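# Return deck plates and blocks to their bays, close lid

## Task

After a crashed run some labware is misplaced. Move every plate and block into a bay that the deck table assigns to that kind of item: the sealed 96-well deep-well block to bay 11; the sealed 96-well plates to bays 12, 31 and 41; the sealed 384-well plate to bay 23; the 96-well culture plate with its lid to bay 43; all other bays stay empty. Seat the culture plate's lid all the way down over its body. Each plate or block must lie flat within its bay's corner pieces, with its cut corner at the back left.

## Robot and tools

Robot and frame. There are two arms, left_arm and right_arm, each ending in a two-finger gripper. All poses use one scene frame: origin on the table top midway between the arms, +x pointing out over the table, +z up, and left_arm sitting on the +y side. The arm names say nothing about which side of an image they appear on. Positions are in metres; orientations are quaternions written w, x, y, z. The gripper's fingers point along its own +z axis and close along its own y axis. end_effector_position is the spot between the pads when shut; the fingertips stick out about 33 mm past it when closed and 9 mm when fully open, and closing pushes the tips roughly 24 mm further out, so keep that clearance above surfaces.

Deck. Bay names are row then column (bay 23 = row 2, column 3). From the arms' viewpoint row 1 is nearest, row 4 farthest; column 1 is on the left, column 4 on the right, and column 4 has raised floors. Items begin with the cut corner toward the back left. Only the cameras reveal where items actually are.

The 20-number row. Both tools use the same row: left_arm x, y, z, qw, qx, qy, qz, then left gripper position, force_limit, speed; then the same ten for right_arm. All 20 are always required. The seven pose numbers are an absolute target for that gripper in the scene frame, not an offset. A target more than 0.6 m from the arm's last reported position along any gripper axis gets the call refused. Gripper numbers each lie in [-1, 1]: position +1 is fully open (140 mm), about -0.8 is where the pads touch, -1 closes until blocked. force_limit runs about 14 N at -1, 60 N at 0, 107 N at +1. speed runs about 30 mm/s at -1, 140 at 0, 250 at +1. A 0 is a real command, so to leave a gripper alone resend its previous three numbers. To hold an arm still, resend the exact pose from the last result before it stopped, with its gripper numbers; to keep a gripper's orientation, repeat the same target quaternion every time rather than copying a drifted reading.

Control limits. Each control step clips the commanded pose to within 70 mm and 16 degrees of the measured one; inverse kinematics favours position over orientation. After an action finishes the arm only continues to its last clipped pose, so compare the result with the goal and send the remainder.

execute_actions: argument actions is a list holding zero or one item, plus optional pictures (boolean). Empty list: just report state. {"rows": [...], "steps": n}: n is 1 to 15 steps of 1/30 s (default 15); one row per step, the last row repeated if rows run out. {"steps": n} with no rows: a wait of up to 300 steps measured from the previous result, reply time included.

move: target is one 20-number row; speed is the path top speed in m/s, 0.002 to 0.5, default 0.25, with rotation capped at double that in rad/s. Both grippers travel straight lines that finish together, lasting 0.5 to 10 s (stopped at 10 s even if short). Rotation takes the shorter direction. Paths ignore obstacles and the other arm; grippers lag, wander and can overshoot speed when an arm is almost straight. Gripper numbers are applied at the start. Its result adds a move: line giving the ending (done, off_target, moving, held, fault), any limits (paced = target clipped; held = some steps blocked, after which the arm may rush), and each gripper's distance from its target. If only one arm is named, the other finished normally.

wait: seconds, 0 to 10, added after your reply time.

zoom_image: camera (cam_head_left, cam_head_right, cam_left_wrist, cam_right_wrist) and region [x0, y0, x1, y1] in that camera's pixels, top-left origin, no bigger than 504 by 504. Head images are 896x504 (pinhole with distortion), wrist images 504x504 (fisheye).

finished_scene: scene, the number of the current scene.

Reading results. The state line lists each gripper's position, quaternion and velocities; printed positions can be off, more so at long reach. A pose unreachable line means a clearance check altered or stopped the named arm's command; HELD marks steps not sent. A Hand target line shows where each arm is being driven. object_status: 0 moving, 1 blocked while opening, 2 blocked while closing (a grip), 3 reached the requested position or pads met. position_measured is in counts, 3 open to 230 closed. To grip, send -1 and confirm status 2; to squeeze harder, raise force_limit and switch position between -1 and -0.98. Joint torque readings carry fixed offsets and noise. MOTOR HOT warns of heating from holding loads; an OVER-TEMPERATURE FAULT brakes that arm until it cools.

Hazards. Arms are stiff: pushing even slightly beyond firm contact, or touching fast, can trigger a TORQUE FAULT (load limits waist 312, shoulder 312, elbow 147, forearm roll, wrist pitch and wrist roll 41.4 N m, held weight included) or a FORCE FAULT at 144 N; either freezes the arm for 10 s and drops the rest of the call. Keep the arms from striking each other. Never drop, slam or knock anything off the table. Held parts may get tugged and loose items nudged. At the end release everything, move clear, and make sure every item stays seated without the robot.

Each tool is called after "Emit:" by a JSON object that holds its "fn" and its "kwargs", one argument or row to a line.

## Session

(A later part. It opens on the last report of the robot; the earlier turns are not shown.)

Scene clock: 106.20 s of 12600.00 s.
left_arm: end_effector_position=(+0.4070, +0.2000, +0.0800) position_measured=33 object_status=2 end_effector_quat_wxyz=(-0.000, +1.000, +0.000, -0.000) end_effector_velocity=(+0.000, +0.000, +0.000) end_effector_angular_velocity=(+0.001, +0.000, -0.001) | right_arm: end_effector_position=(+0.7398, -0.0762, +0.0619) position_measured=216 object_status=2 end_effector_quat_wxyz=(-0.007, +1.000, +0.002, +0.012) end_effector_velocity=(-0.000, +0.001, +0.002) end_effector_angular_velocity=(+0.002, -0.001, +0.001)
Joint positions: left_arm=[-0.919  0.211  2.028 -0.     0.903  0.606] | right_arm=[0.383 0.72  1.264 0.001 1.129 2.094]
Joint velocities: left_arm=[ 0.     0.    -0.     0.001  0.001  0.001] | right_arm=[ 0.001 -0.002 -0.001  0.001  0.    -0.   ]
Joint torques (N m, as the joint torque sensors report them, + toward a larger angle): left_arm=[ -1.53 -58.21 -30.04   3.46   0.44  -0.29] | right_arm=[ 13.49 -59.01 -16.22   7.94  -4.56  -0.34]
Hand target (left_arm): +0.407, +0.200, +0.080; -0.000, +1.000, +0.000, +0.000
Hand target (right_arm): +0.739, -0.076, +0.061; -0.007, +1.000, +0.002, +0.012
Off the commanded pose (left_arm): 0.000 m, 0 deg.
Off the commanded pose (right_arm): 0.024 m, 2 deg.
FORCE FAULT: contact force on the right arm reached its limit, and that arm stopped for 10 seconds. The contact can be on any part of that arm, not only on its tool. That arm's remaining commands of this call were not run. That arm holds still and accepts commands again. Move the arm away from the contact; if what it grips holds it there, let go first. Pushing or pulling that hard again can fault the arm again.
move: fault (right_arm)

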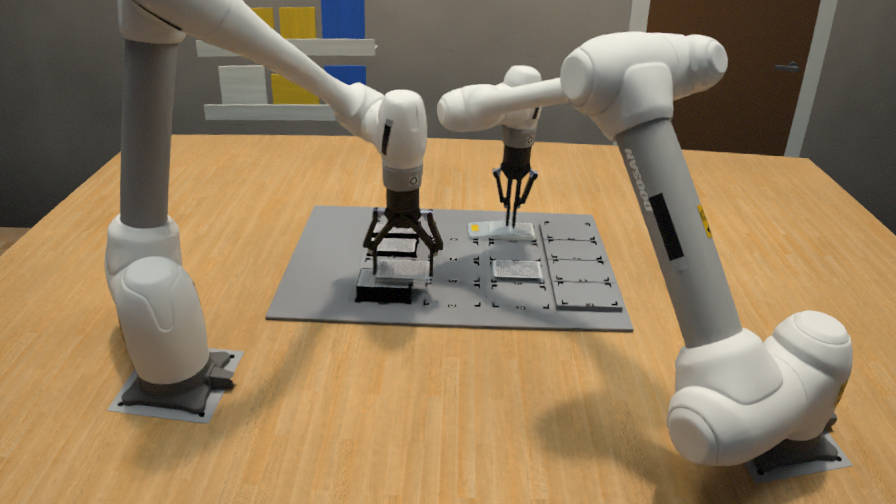

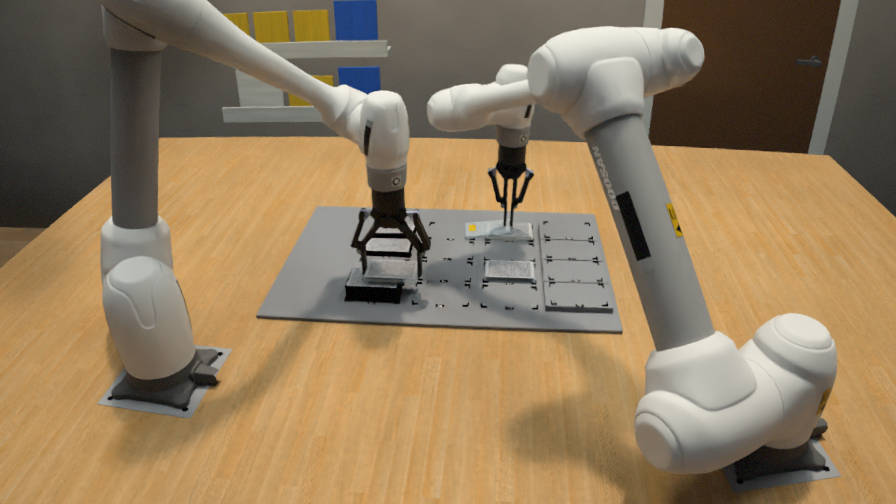

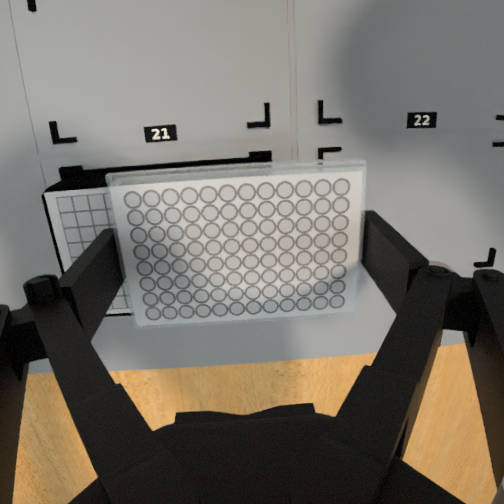

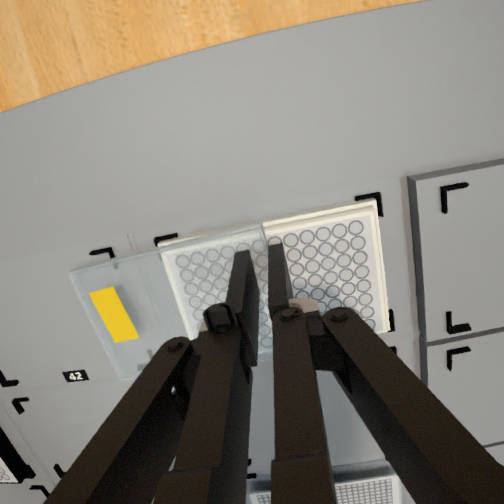

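Emit:
{"fn": "move", "kwargs": {
  "target": [0.407,0.2,0.08,0,1,0,0,-0.98,-0.3,-1,0.74,-0.076,0.1,0,1,0,0,-1,-0.6,-0.6],
  "speed": 0.08
}}

Emit:
{"fn": "move", "kwargs": {
  "target": [0.405,0.082,0.08,0,1,0,0,-0.98,-0.3,-1,0.65,-0.42,0.2,0,1,0,0,-1,-0.6,-0.6],
  "speed": 0.3
}}

Emit:
{"fn": "move", "kwargs": {
  "target": [0.405,0.082,0.036,0,1,0,0,-0.98,-0.3,-1,0.65,-0.42,0.2,0,1,0,0,-1,-0.6,-0.6],
  "speed": 0.06
}}

Emit:
{"fn": "zoom_image", "kwargs": {
  "camera": "cam_left_wrist",
  "region": [80,110,400,350]
}}

Emit:
{"fn": "zoom_image", "kwargs": {
  "camera": "cam_head_left",
  "region": [400,210,550,320]
}}

Scene clock: 119.37 s of 12600.00 s.
left_arm: end_effector_position=(+0.4070, +0.2000, +0.0800) position_measured=33 object_status=2 end_effector_quat_wxyz=(-0.000, +1.000, +0.000, -0.000) end_effector_velocity=(+0.000, +0.000, +0.000) end_effector_angular_velocity=(+0.000, -0.001, -0.001) | right_arm: end_effector_position=(+0.7400, -0.0760, +0.0999) position_measured=232 object_status=3 end_effector_quat_wxyz=(+0.000, +1.000, -0.000, +0.000) end_effector_velocity=(-0.000, +0.000, +0.001) end_effector_angular_velocity=(+0.000, +0.000, +0.000)
Joint positions: left_arm=[-0.919  0.211  2.028  0.     0.903  0.606] | right_arm=[ 0.383  0.711  1.206 -0.     1.224  2.099]
Joint velocities: left_arm=[ 0.    -0.    -0.     0.001  0.     0.001] | right_arm=[ 0.    -0.001 -0.001  0.     0.003  0.   ]
Joint torques (N m, as the joint torque sensors report them, + toward a larger angle): left_arm=[ -1.74 -58.87 -29.46   3.58   0.43  -0.39] | right_arm=[   4.22 -107.93  -40.59    4.6    -0.04   -0.53]
Hand target (left_arm): +0.407, +0.200, +0.080; +0.000, +1.000, +0.000, +0.000
Hand target (right_arm): +0.740, -0.076, +0.100; +0.000, +1.000, -0.000, +0.000
Off the commanded pose (left_arm): 0.000 m, 0 deg.
Off the commanded pose (right_arm): 0.000 m, 0 deg.
After step 90, 9.33 s passed at rest.
move: done

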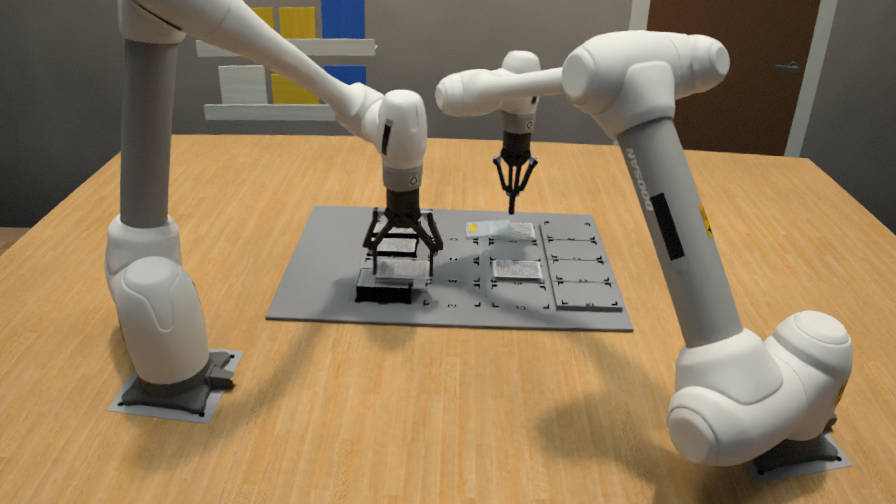

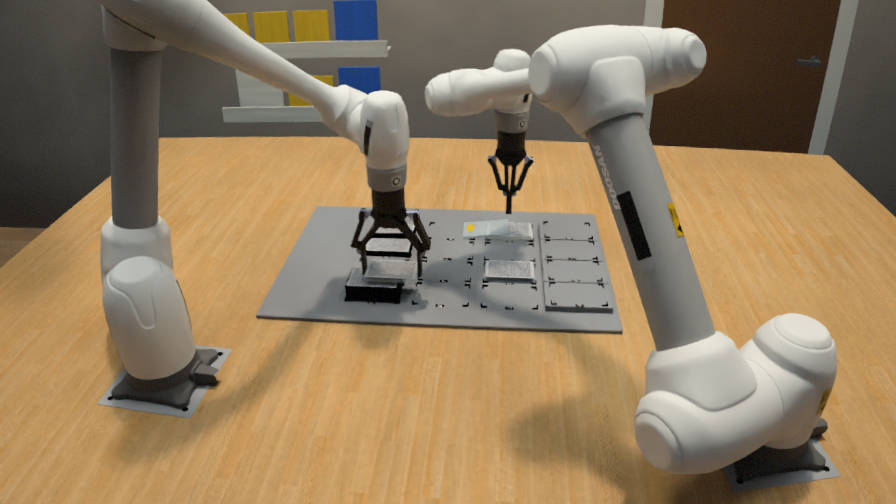

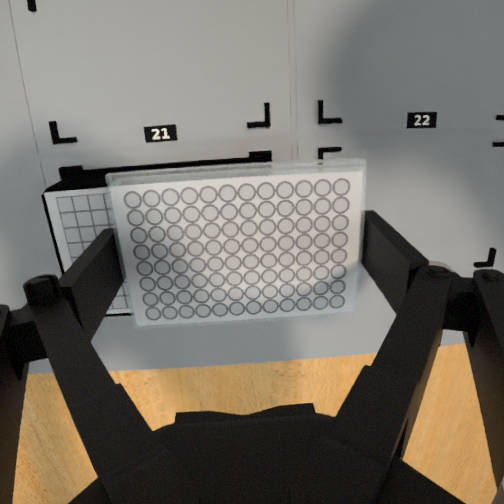

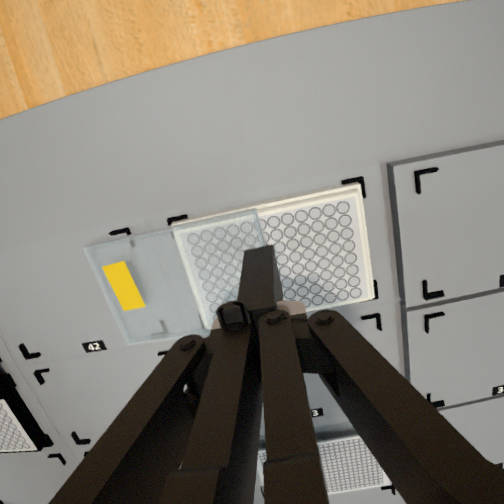

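Scene clock: 121.10 s of 12600.00 s.
left_arm: end_effector_position=(+0.4049, +0.0819, +0.0801) position_measured=33 object_status=2 end_effector_quat_wxyz=(+0.000, +1.000, +0.000, -0.000) end_effector_velocity=(+0.000, -0.001, +0.000) end_effector_angular_velocity=(-0.001, -0.001, -0.002) | right_arm: end_effector_position=(+0.6505, -0.4201, +0.2002) position_measured=232 object_status=3 end_effector_quat_wxyz=(+0.000, +1.000, +0.000, -0.000) end_effector_velocity=(+0.001, -0.001, +0.000) end_effector_angular_velocity=(+0.001, -0.000, -0.001)
Joint positions: left_arm=[-1.022  0.343  1.845 -0.     0.953  0.503] | right_arm=[ 0.025  0.319  1.634 -0.     1.189  1.74 ]
Joint velocities: left_arm=[-0.001  0.    -0.001  0.    -0.001  0.001] | right_arm=[-0.002  0.    -0.001  0.001  0.    -0.001]
Joint torques (N m, as the joint torque sensors report them, + toward a larger angle): left_arm=[ -1.09 -73.74 -31.15   3.58   0.25  -0.37] | right_arm=[  2.23 -69.98 -39.1    4.61  -0.42  -0.52]
Hand target (left_arm): +0.405, +0.082, +0.080; +0.000, +1.000, +0.000, -0.000
Hand target (right_arm): +0.650, -0.420, +0.200; +0.000, +1.000, +0.000, -0.000
Off the commanded pose (left_arm): 0.000 m, 0 deg.
Off the commanded pose (right_arm): 0.001 m, 0 deg.
move: done

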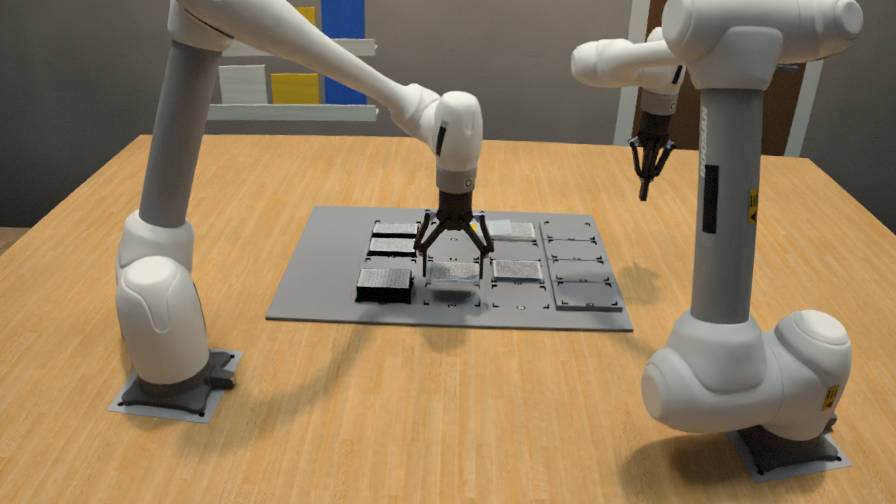

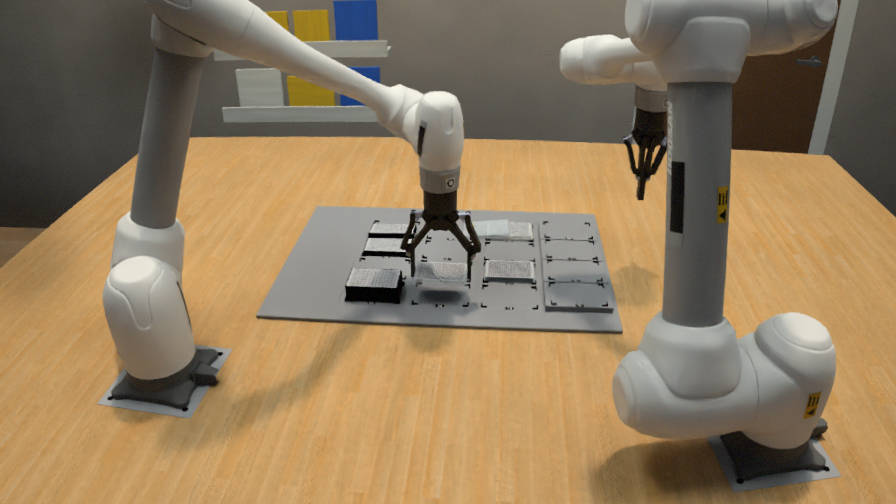

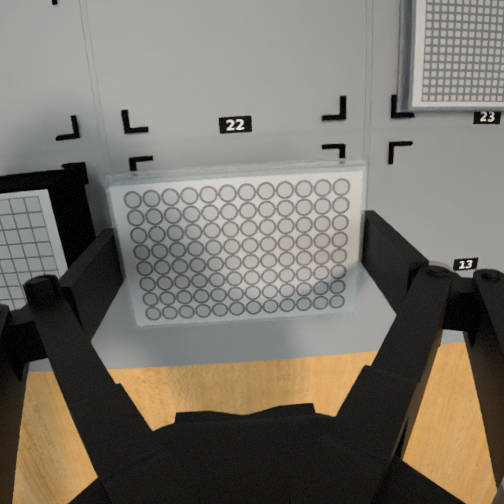

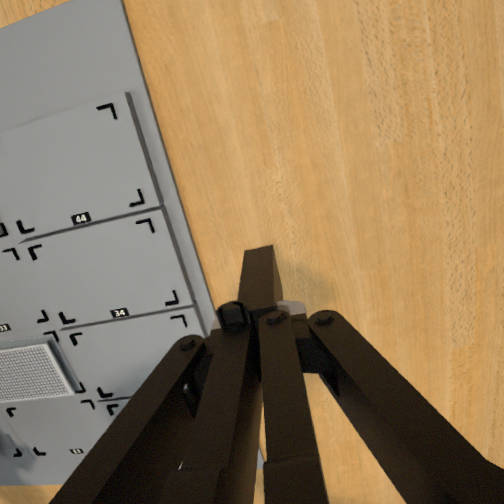

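Scene clock: 122.17 s of 12600.00 s.
left_arm: end_effector_position=(+0.4050, +0.0819, +0.0360) position_measured=33 object_status=2 end_effector_quat_wxyz=(+0.000, +1.000, -0.000, -0.000) end_effector_velocity=(-0.000, +0.000, -0.001) end_effector_angular_velocity=(+0.000, +0.001, +0.000) | right_arm: end_effector_position=(+0.6500, -0.4200, +0.2000) position_measured=232 object_status=3 end_effector_quat_wxyz=(-0.000, +1.000, -0.000, -0.000) end_effector_velocity=(-0.000, +0.000, +0.000) end_effector_angular_velocity=(+0.000, +0.000, -0.000)
Joint positions: left_arm=[-1.022  0.389  1.876 -0.     0.876  0.503] | right_arm=[0.025 0.318 1.635 0.    1.188 1.741]
Joint velocities: left_arm=[ 0.     0.     0.001 -0.001 -0.001  0.001] | right_arm=[ 0. -0.  0.  0. -0.  0.]
Joint torques (N m, as the joint torque sensors report them, + toward a larger angle): left_arm=[ -0.93 -75.71 -29.22   3.55   0.42  -0.36] | right_arm=[  2.28 -70.25 -39.22   4.46   0.02   0.26]
Hand target (left_arm): +0.405, +0.082, +0.036; +0.000, +1.000, -0.000, -0.000
Hand target (right_arm): +0.650, -0.420, +0.200; -0.000, +1.000, +0.000, +0.000
Off the commanded pose (left_arm): 0.000 m, 0 deg.
Off the commanded pose (right_arm): 0.000 m, 0 deg.
move: done

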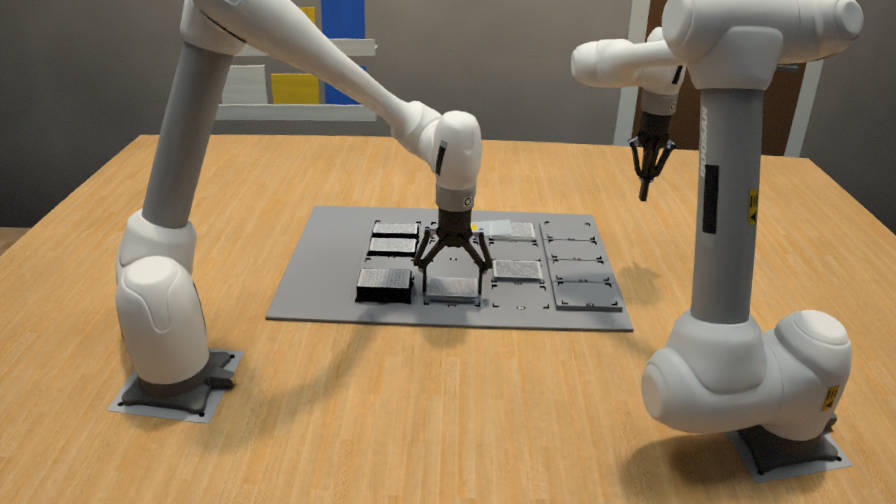

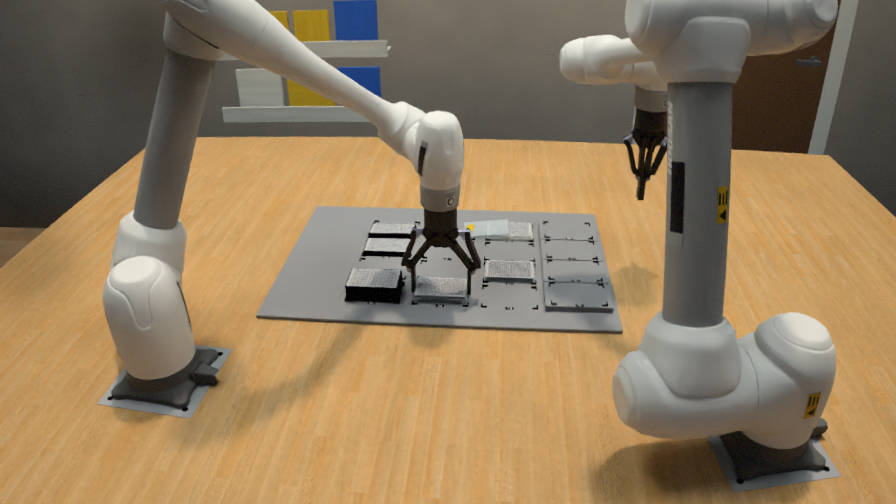

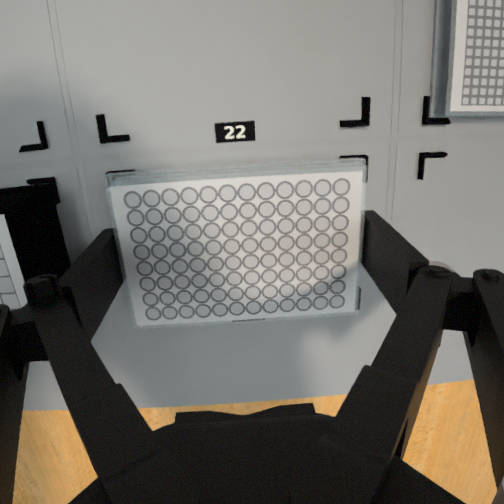

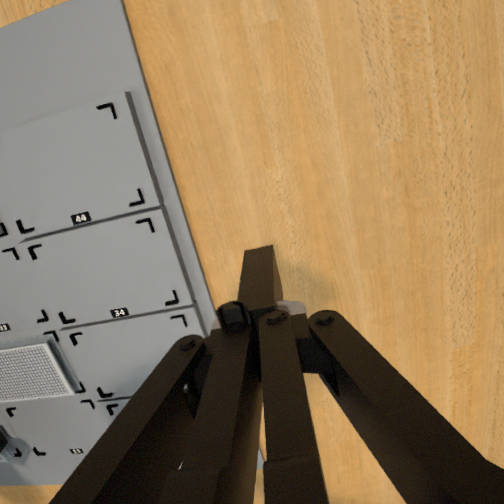

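Region (80, 110, 400, 350) of cam_left_wrist's 504x504 image, scaled by 1.575, with more detail than that image has; it fills the top 378 rows of this view, and the rest is white.

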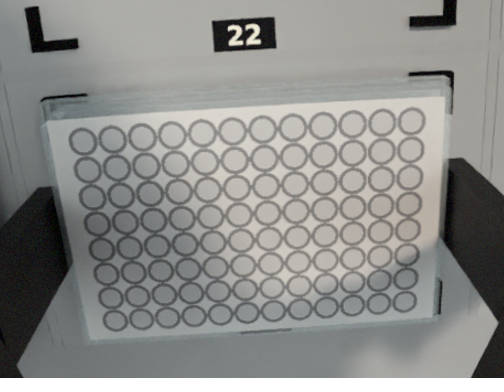

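Region (400, 210, 550, 320) of cam_head_left's 896x504 image, scaled by 3.360, with more detail than that image has; it fills the top 370 rows of this view, and the rest is white.

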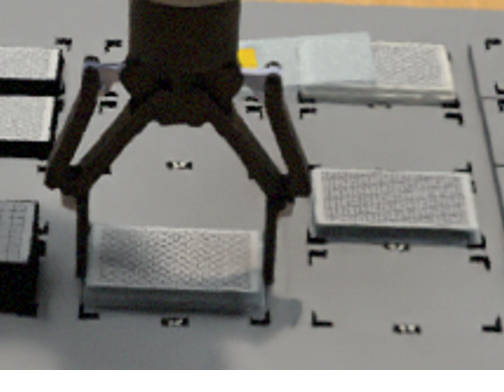

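Emit:
{"fn": "move", "kwargs": {
  "target": [0.401,0.081,0.032,0,1,0.002,0,-0.98,-0.3,-1,0.65,-0.42,0.2,0,1,0,0,-1,-0.6,-0.6],
  "speed": 0.02
}}

Emit:
{"fn": "zoom_image", "kwargs": {
  "camera": "cam_left_wrist",
  "region": [80,130,400,350]
}}

Scene clock: 131.27 s of 12600.00 s.
left_arm: end_effector_position=(+0.4010, +0.0810, +0.0320) position_measured=33 object_status=2 end_effector_quat_wxyz=(+0.000, +1.000, +0.002, -0.000) end_effector_velocity=(-0.000, +0.000, -0.000) end_effector_angular_velocity=(-0.000, -0.000, +0.001) | right_arm: end_effector_position=(+0.6500, -0.4200, +0.2000) position_measured=232 object_status=3 end_effector_quat_wxyz=(-0.000, +1.000, -0.000, -0.000) end_effector_velocity=(-0.000, -0.000, -0.000) end_effector_angular_velocity=(-0.001, +0.000, +0.000)
Joint positions: left_arm=[-1.028  0.391  1.882 -0.     0.869  0.493] | right_arm=[0.025 0.318 1.635 0.    1.188 1.741]
Joint velocities: left_arm=[-0.     0.     0.001  0.    -0.001 -0.002] | right_arm=[-0.     0.     0.    -0.001 -0.    -0.   ]
Joint torques (N m, as the joint torque sensors report them, + toward a larger angle): left_arm=[ -2.57 -76.56 -28.15   3.5    0.39  -0.2 ] | right_arm=[  2.85 -68.48 -40.04   4.12  -0.4   -0.36]
Hand target (left_arm): +0.401, +0.081, +0.032; +0.000, +1.000, +0.002, -0.000
Hand target (right_arm): +0.650, -0.420, +0.200; -0.000, +1.000, +0.000, +0.000
Off the commanded pose (left_arm): 0.000 m, 0 deg.
Off the commanded pose (right_arm): 0.000 m, 0 deg.
After step 90, 5.40 s passed at rest.
move: done

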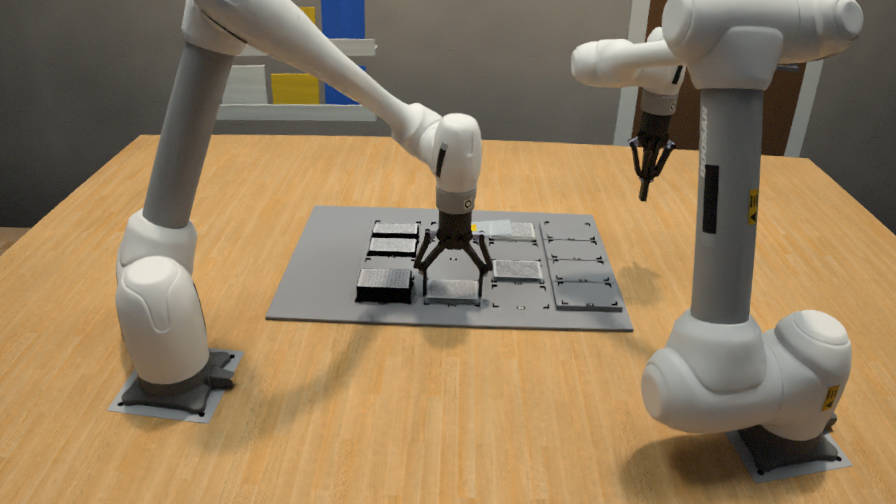

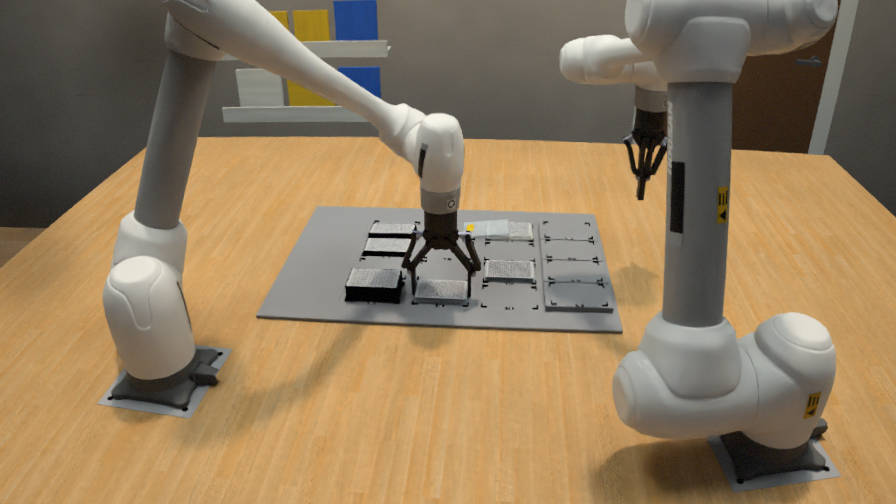

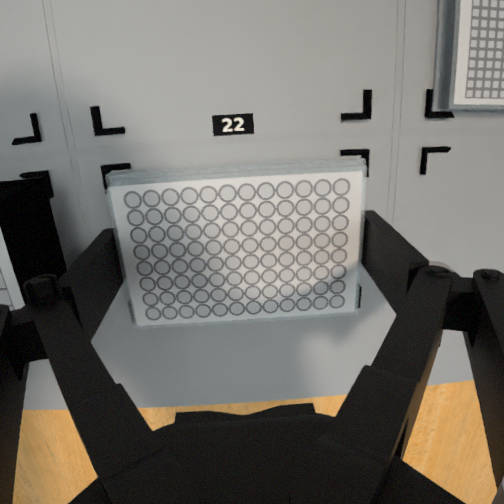

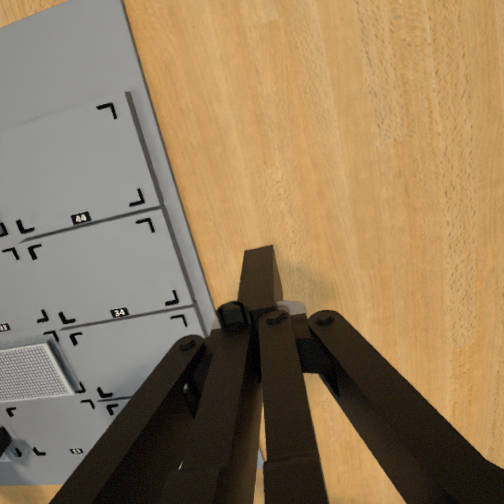

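Region (80, 130, 400, 350) of cam_left_wrist's 504x504 image, scaled by 1.575, with more detail than that image has; it fills the top 346 rows of this view, and the rest is white.

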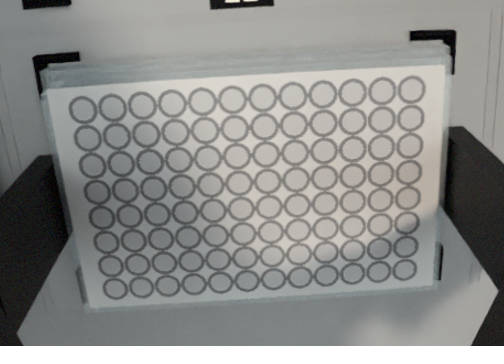

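Emit:
{"fn": "move", "kwargs": {
  "target": [0.4005,0.081,0.0285,0,1,0.004,0,-0.98,-0.3,-1,0.65,-0.42,0.2,0,1,0,0,-1,-0.6,-0.6],
  "speed": 0.01
}}

Emit:
{"fn": "zoom_image", "kwargs": {
  "camera": "cam_left_wrist",
  "region": [80,130,400,350]
}}

Emit:
{"fn": "zoom_image", "kwargs": {
  "camera": "cam_head_left",
  "region": [400,250,500,320]
}}

Scene clock: 138.50 s of 12600.00 s.
left_arm: end_effector_position=(+0.4006, +0.0810, +0.0286) position_measured=33 object_status=2 end_effector_quat_wxyz=(+0.000, +1.000, +0.004, +0.000) end_effector_velocity=(-0.000, +0.000, -0.000) end_effector_angular_velocity=(+0.001, -0.000, -0.001) | right_arm: end_effector_position=(+0.6500, -0.4200, +0.2000) position_measured=232 object_status=3 end_effector_quat_wxyz=(-0.000, +1.000, -0.000, +0.000) end_effector_velocity=(+0.000, -0.001, +0.001) end_effector_angular_velocity=(+0.000, -0.002, -0.001)
Joint positions: left_arm=[-1.029  0.395  1.884  0.     0.862  0.488] | right_arm=[0.025 0.318 1.635 0.    1.188 1.741]
Joint velocities: left_arm=[-0.001 -0.     0.     0.001  0.001 -0.   ] | right_arm=[-0.001 -0.001 -0.     0.    -0.     0.   ]
Joint torques (N m, as the joint torque sensors report them, + toward a larger angle): left_arm=[ -6.36 -65.33 -19.55   1.34   2.11  -0.36] | right_arm=[  2.44 -67.54 -39.77   4.09  -0.67  -0.54]
Hand target (left_arm): +0.401, +0.081, +0.028; +0.000, +1.000, +0.004, -0.000
Hand target (right_arm): +0.650, -0.420, +0.200; -0.000, +1.000, +0.000, +0.000
Off the commanded pose (left_arm): 0.000 m, 0 deg.
Off the commanded pose (right_arm): 0.000 m, 0 deg.
After step 90, 3.53 s passed at rest.
move: done

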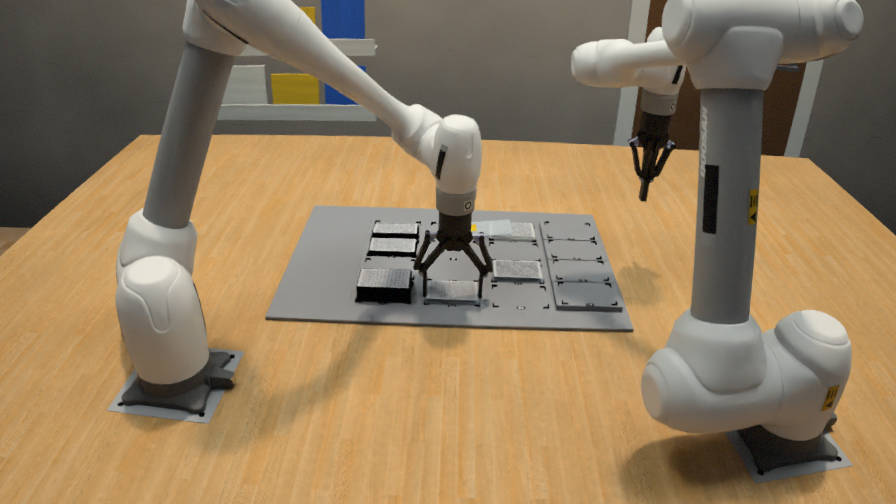

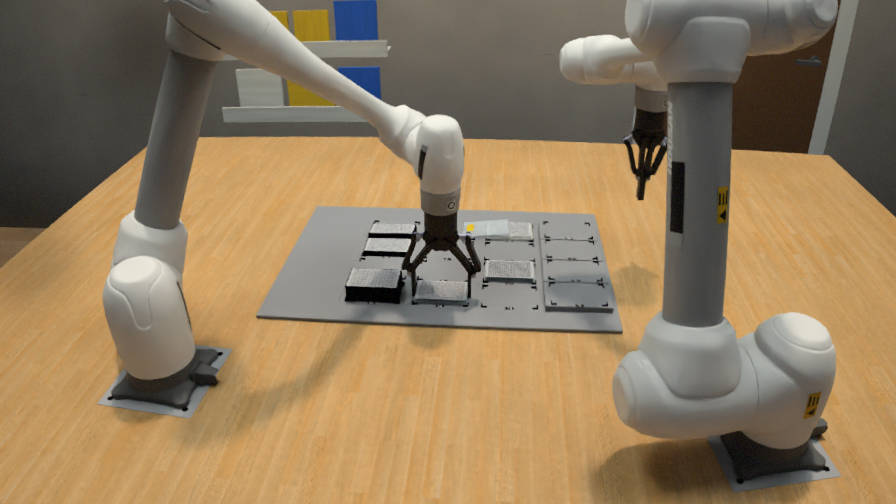

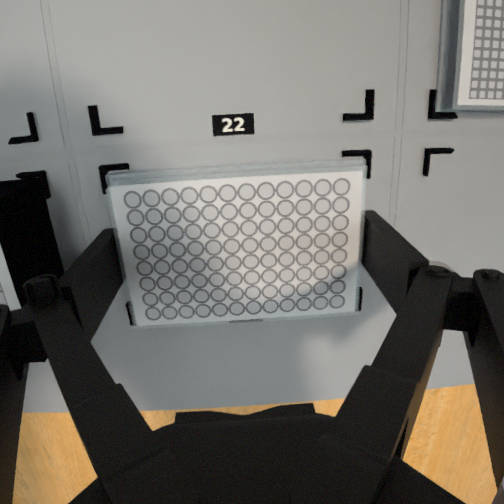

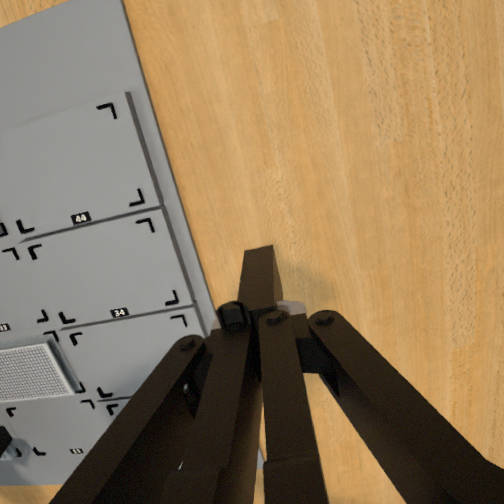

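Region (80, 130, 400, 350) of cam_left_wrist's 504x504 image, scaled by 1.575, with more detail than that image has; it fills the top 346 rows of this view, and the rest is white.

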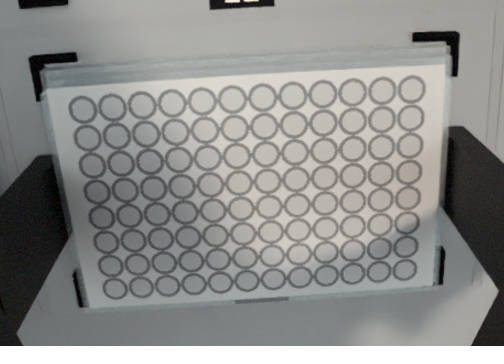

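Region (400, 250, 500, 320) of cam_head_left's 896x504 image, scaled by 5.040, with more detail than that image has; it fills the top 353 rows of this view, and the rest is white.

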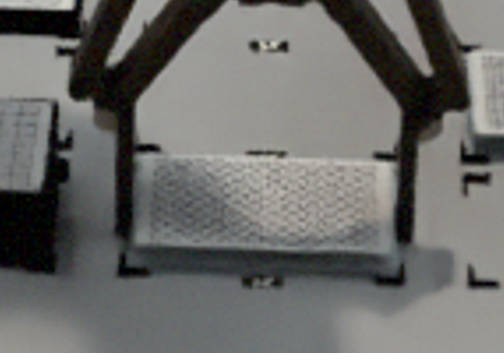

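Emit:
{"fn": "execute_actions", "kwargs": {
  "actions": [
    {"rows":[[0.4012,0.081,0.0283,0,1,0.004,0,-0.98,-0.3,-1,0.65,-0.42,0.2,0,1,0,0,-1,-0.6,-0.6]],"steps":12}
  ],
  "pictures": false
}}

Emit:
{"fn": "move", "kwargs": {
  "target": [0.4012,0.081,0.0283,0,1,0.004,0,0.93,-0.3,-1,0.65,-0.42,0.2,0,1,0,0,-1,-0.6,-0.6]
}}

Emit:
{"fn": "zoom_image", "kwargs": {
  "camera": "cam_left_wrist",
  "region": [80,130,400,350]
}}

Emit:
{"fn": "zoom_image", "kwargs": {
  "camera": "cam_head_left",
  "region": [400,250,500,320]
}}

Scene clock: 146.07 s of 12600.00 s.
left_arm: end_effector_position=(+0.4011, +0.0810, +0.0283) position_measured=33 object_status=2 end_effector_quat_wxyz=(+0.000, +1.000, +0.004, -0.000) end_effector_velocity=(+0.000, +0.001, -0.001) end_effector_angular_velocity=(+0.002, +0.000, +0.001) | right_arm: end_effector_position=(+0.6500, -0.4200, +0.2000) position_measured=232 object_status=3 end_effector_quat_wxyz=(-0.000, +1.000, -0.000, +0.000) end_effector_velocity=(-0.000, +0.000, +0.000) end_effector_angular_velocity=(+0.001, +0.000, -0.000)
Joint positions: left_arm=[-1.028  0.396  1.884 -0.     0.862  0.489] | right_arm=[0.025 0.318 1.635 0.    1.188 1.741]
Joint velocities: left_arm=[ 0.001  0.001  0.     0.001  0.001 -0.001] | right_arm=[ 0.    -0.    -0.     0.001  0.    -0.   ]
Joint torques (N m, as the joint torque sensors report them, + toward a larger angle): left_arm=[ -1.51 -62.12 -19.33   3.64   1.4   -0.58] | right_arm=[ -0.34 -72.09 -39.54   4.07  -0.57  -0.44]
Hand target (left_arm): +0.401, +0.081, +0.028; -0.000, +1.000, +0.004, +0.000
Hand target (right_arm): +0.650, -0.420, +0.200; -0.000, +1.000, +0.000, +0.000
Off the commanded pose (left_arm): 0.000 m, 0 deg.
Off the commanded pose (right_arm): 0.000 m, 0 deg.
Steps of this call (steps 1 to 90: nothing new was sent; then 4.17 s passed at rest; steps 91 to 102: all 12 steps of this action). Readings (end_effector_position | what the end effector reports):
91: left_arm (+0.4005, +0.0810, +0.0285) | right_arm (+0.6500, -0.4200, +0.2000) | left_arm position_measured=33 object_status=2 | right_arm position_measured=232 object_status=3
92: left_arm (+0.4006, +0.0809, +0.0285) | right_arm (+0.6500, -0.4200, +0.2000) | left_arm position_measured=33 object_status=2 | right_arm position_measured=232 object_status=3
94: left_arm (+0.4008, +0.0809, +0.0284) | right_arm (+0.6500, -0.4200, +0.2000) | left_arm position_measured=33 object_status=2 | right_arm position_measured=232 object_status=3
98: left_arm (+0.4011, +0.0810, +0.0284) | right_arm (+0.6500, -0.4200, +0.2000) | left_arm position_measured=33 object_status=2 | right_arm position_measured=232 object_status=3
102: the state above

Scene clock: 147.00 s of 12600.00 s.
left_arm: end_effector_position=(+0.4012, +0.0810, +0.0283) position_measured=12 object_status=3 end_effector_quat_wxyz=(+0.000, +1.000, +0.004, -0.000) end_effector_velocity=(+0.000, +0.000, +0.000) end_effector_angular_velocity=(+0.000, -0.000, -0.001) | right_arm: end_effector_position=(+0.6500, -0.4200, +0.2000) position_measured=232 object_status=3 end_effector_quat_wxyz=(-0.000, +1.000, -0.000, +0.000) end_effector_velocity=(-0.000, +0.000, -0.000) end_effector_angular_velocity=(+0.000, +0.001, +0.000)
Joint positions: left_arm=[-1.028  0.396  1.884 -0.     0.862  0.489] | right_arm=[0.025 0.318 1.635 0.    1.188 1.741]
Joint velocities: left_arm=[ 0.    -0.     0.     0.     0.     0.001] | right_arm=[ 0.  0.  0.  0. -0.  0.]
Joint torques (N m, as the joint torque sensors report them, + toward a larger angle): left_arm=[ -1.1  -75.43 -28.54   3.44   0.29  -0.17] | right_arm=[  3.64 -68.52 -38.99   4.07  -0.34  -0.02]
Hand target (left_arm): +0.401, +0.081, +0.028; +0.000, +1.000, +0.004, -0.000
Hand target (right_arm): +0.650, -0.420, +0.200; -0.000, +1.000, +0.000, +0.000
Off the commanded pose (left_arm): 0.000 m, 0 deg.
Off the commanded pose (right_arm): 0.000 m, 0 deg.
move: done

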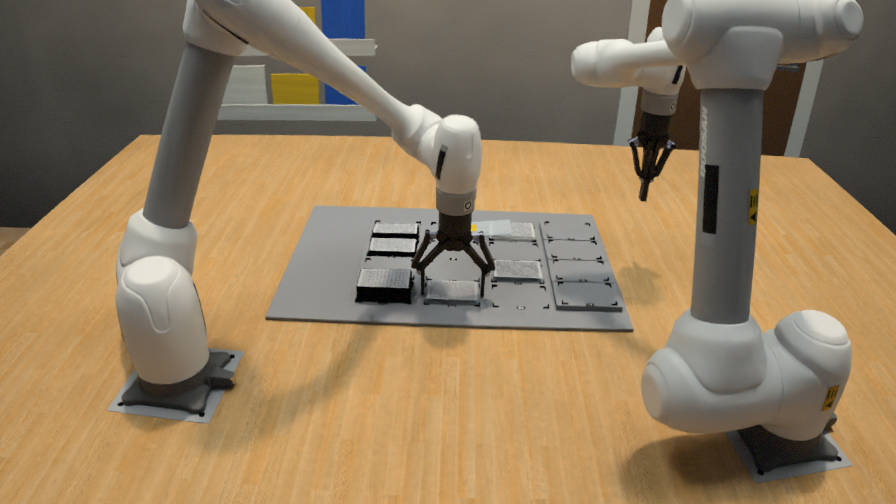

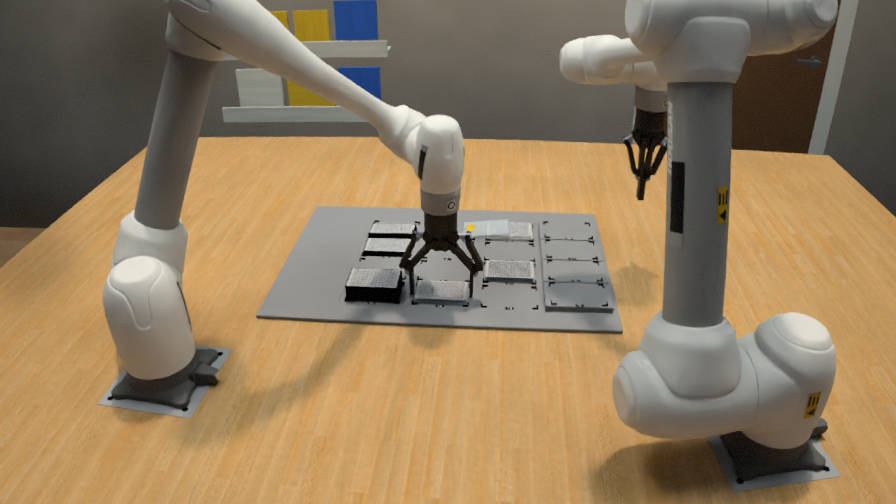

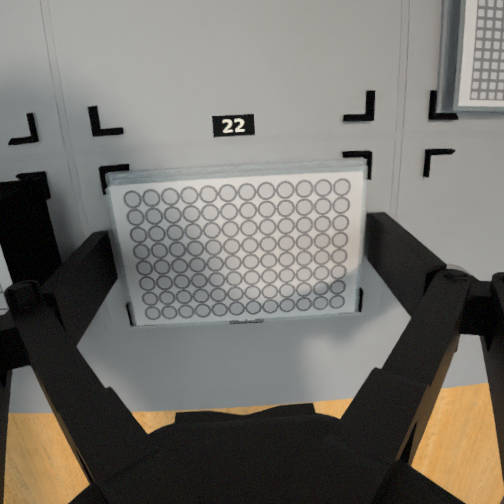

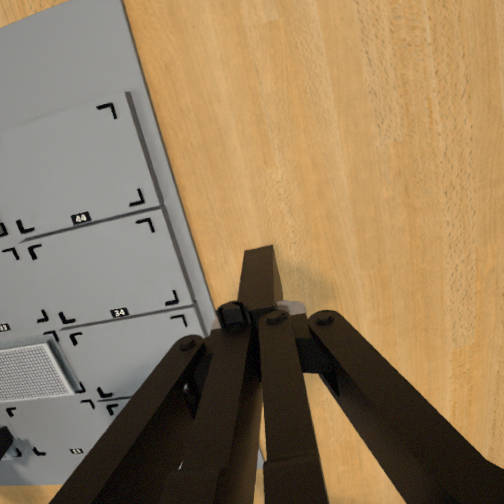

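Region (80, 130, 400, 350) of cam_left_wrist's 504x504 image, scaled by 1.575, with more detail than that image has; it fills the top 346 rows of this view, and the rest is white.

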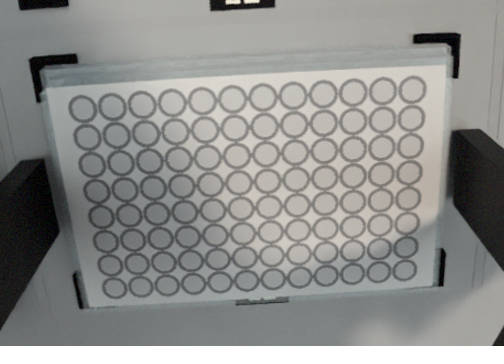

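Region (400, 250, 500, 320) of cam_head_left's 896x504 image, scaled by 5.040, with more detail than that image has; it fills the top 353 rows of this view, and the rest is white.

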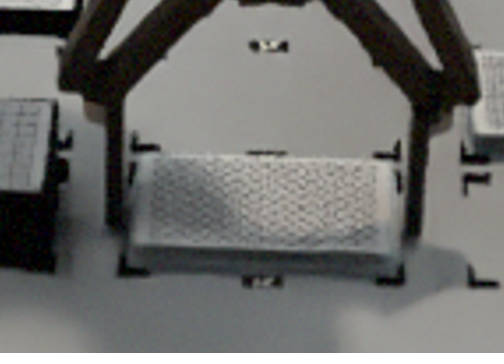

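Emit:
{"fn": "zoom_image", "kwargs": {
  "camera": "cam_left_wrist",
  "region": [320,135,390,195]
}}

Emit:
{"fn": "zoom_image", "kwargs": {
  "camera": "cam_left_wrist",
  "region": [85,150,155,210]
}}

Region (320, 135, 390, 195) of cam_left_wrist's 504x504 image, scaled by 7.200, with more detail than that image has; it fills the top 432 rows of this view, and the rest is white.

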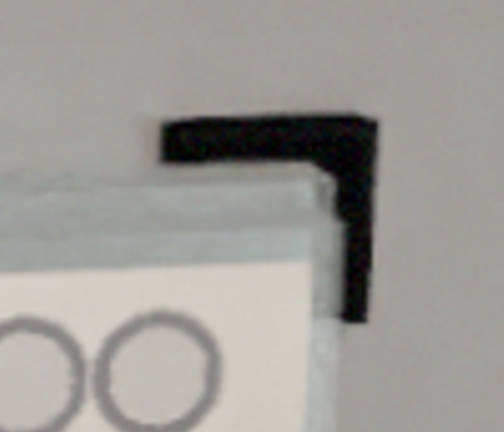

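Region (85, 150, 155, 210) of cam_left_wrist's 504x504 image, scaled by 7.200, with more detail than that image has; it fills the top 432 rows of this view, and the rest is white.

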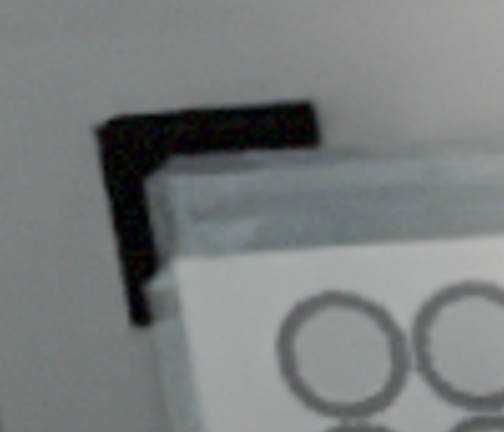

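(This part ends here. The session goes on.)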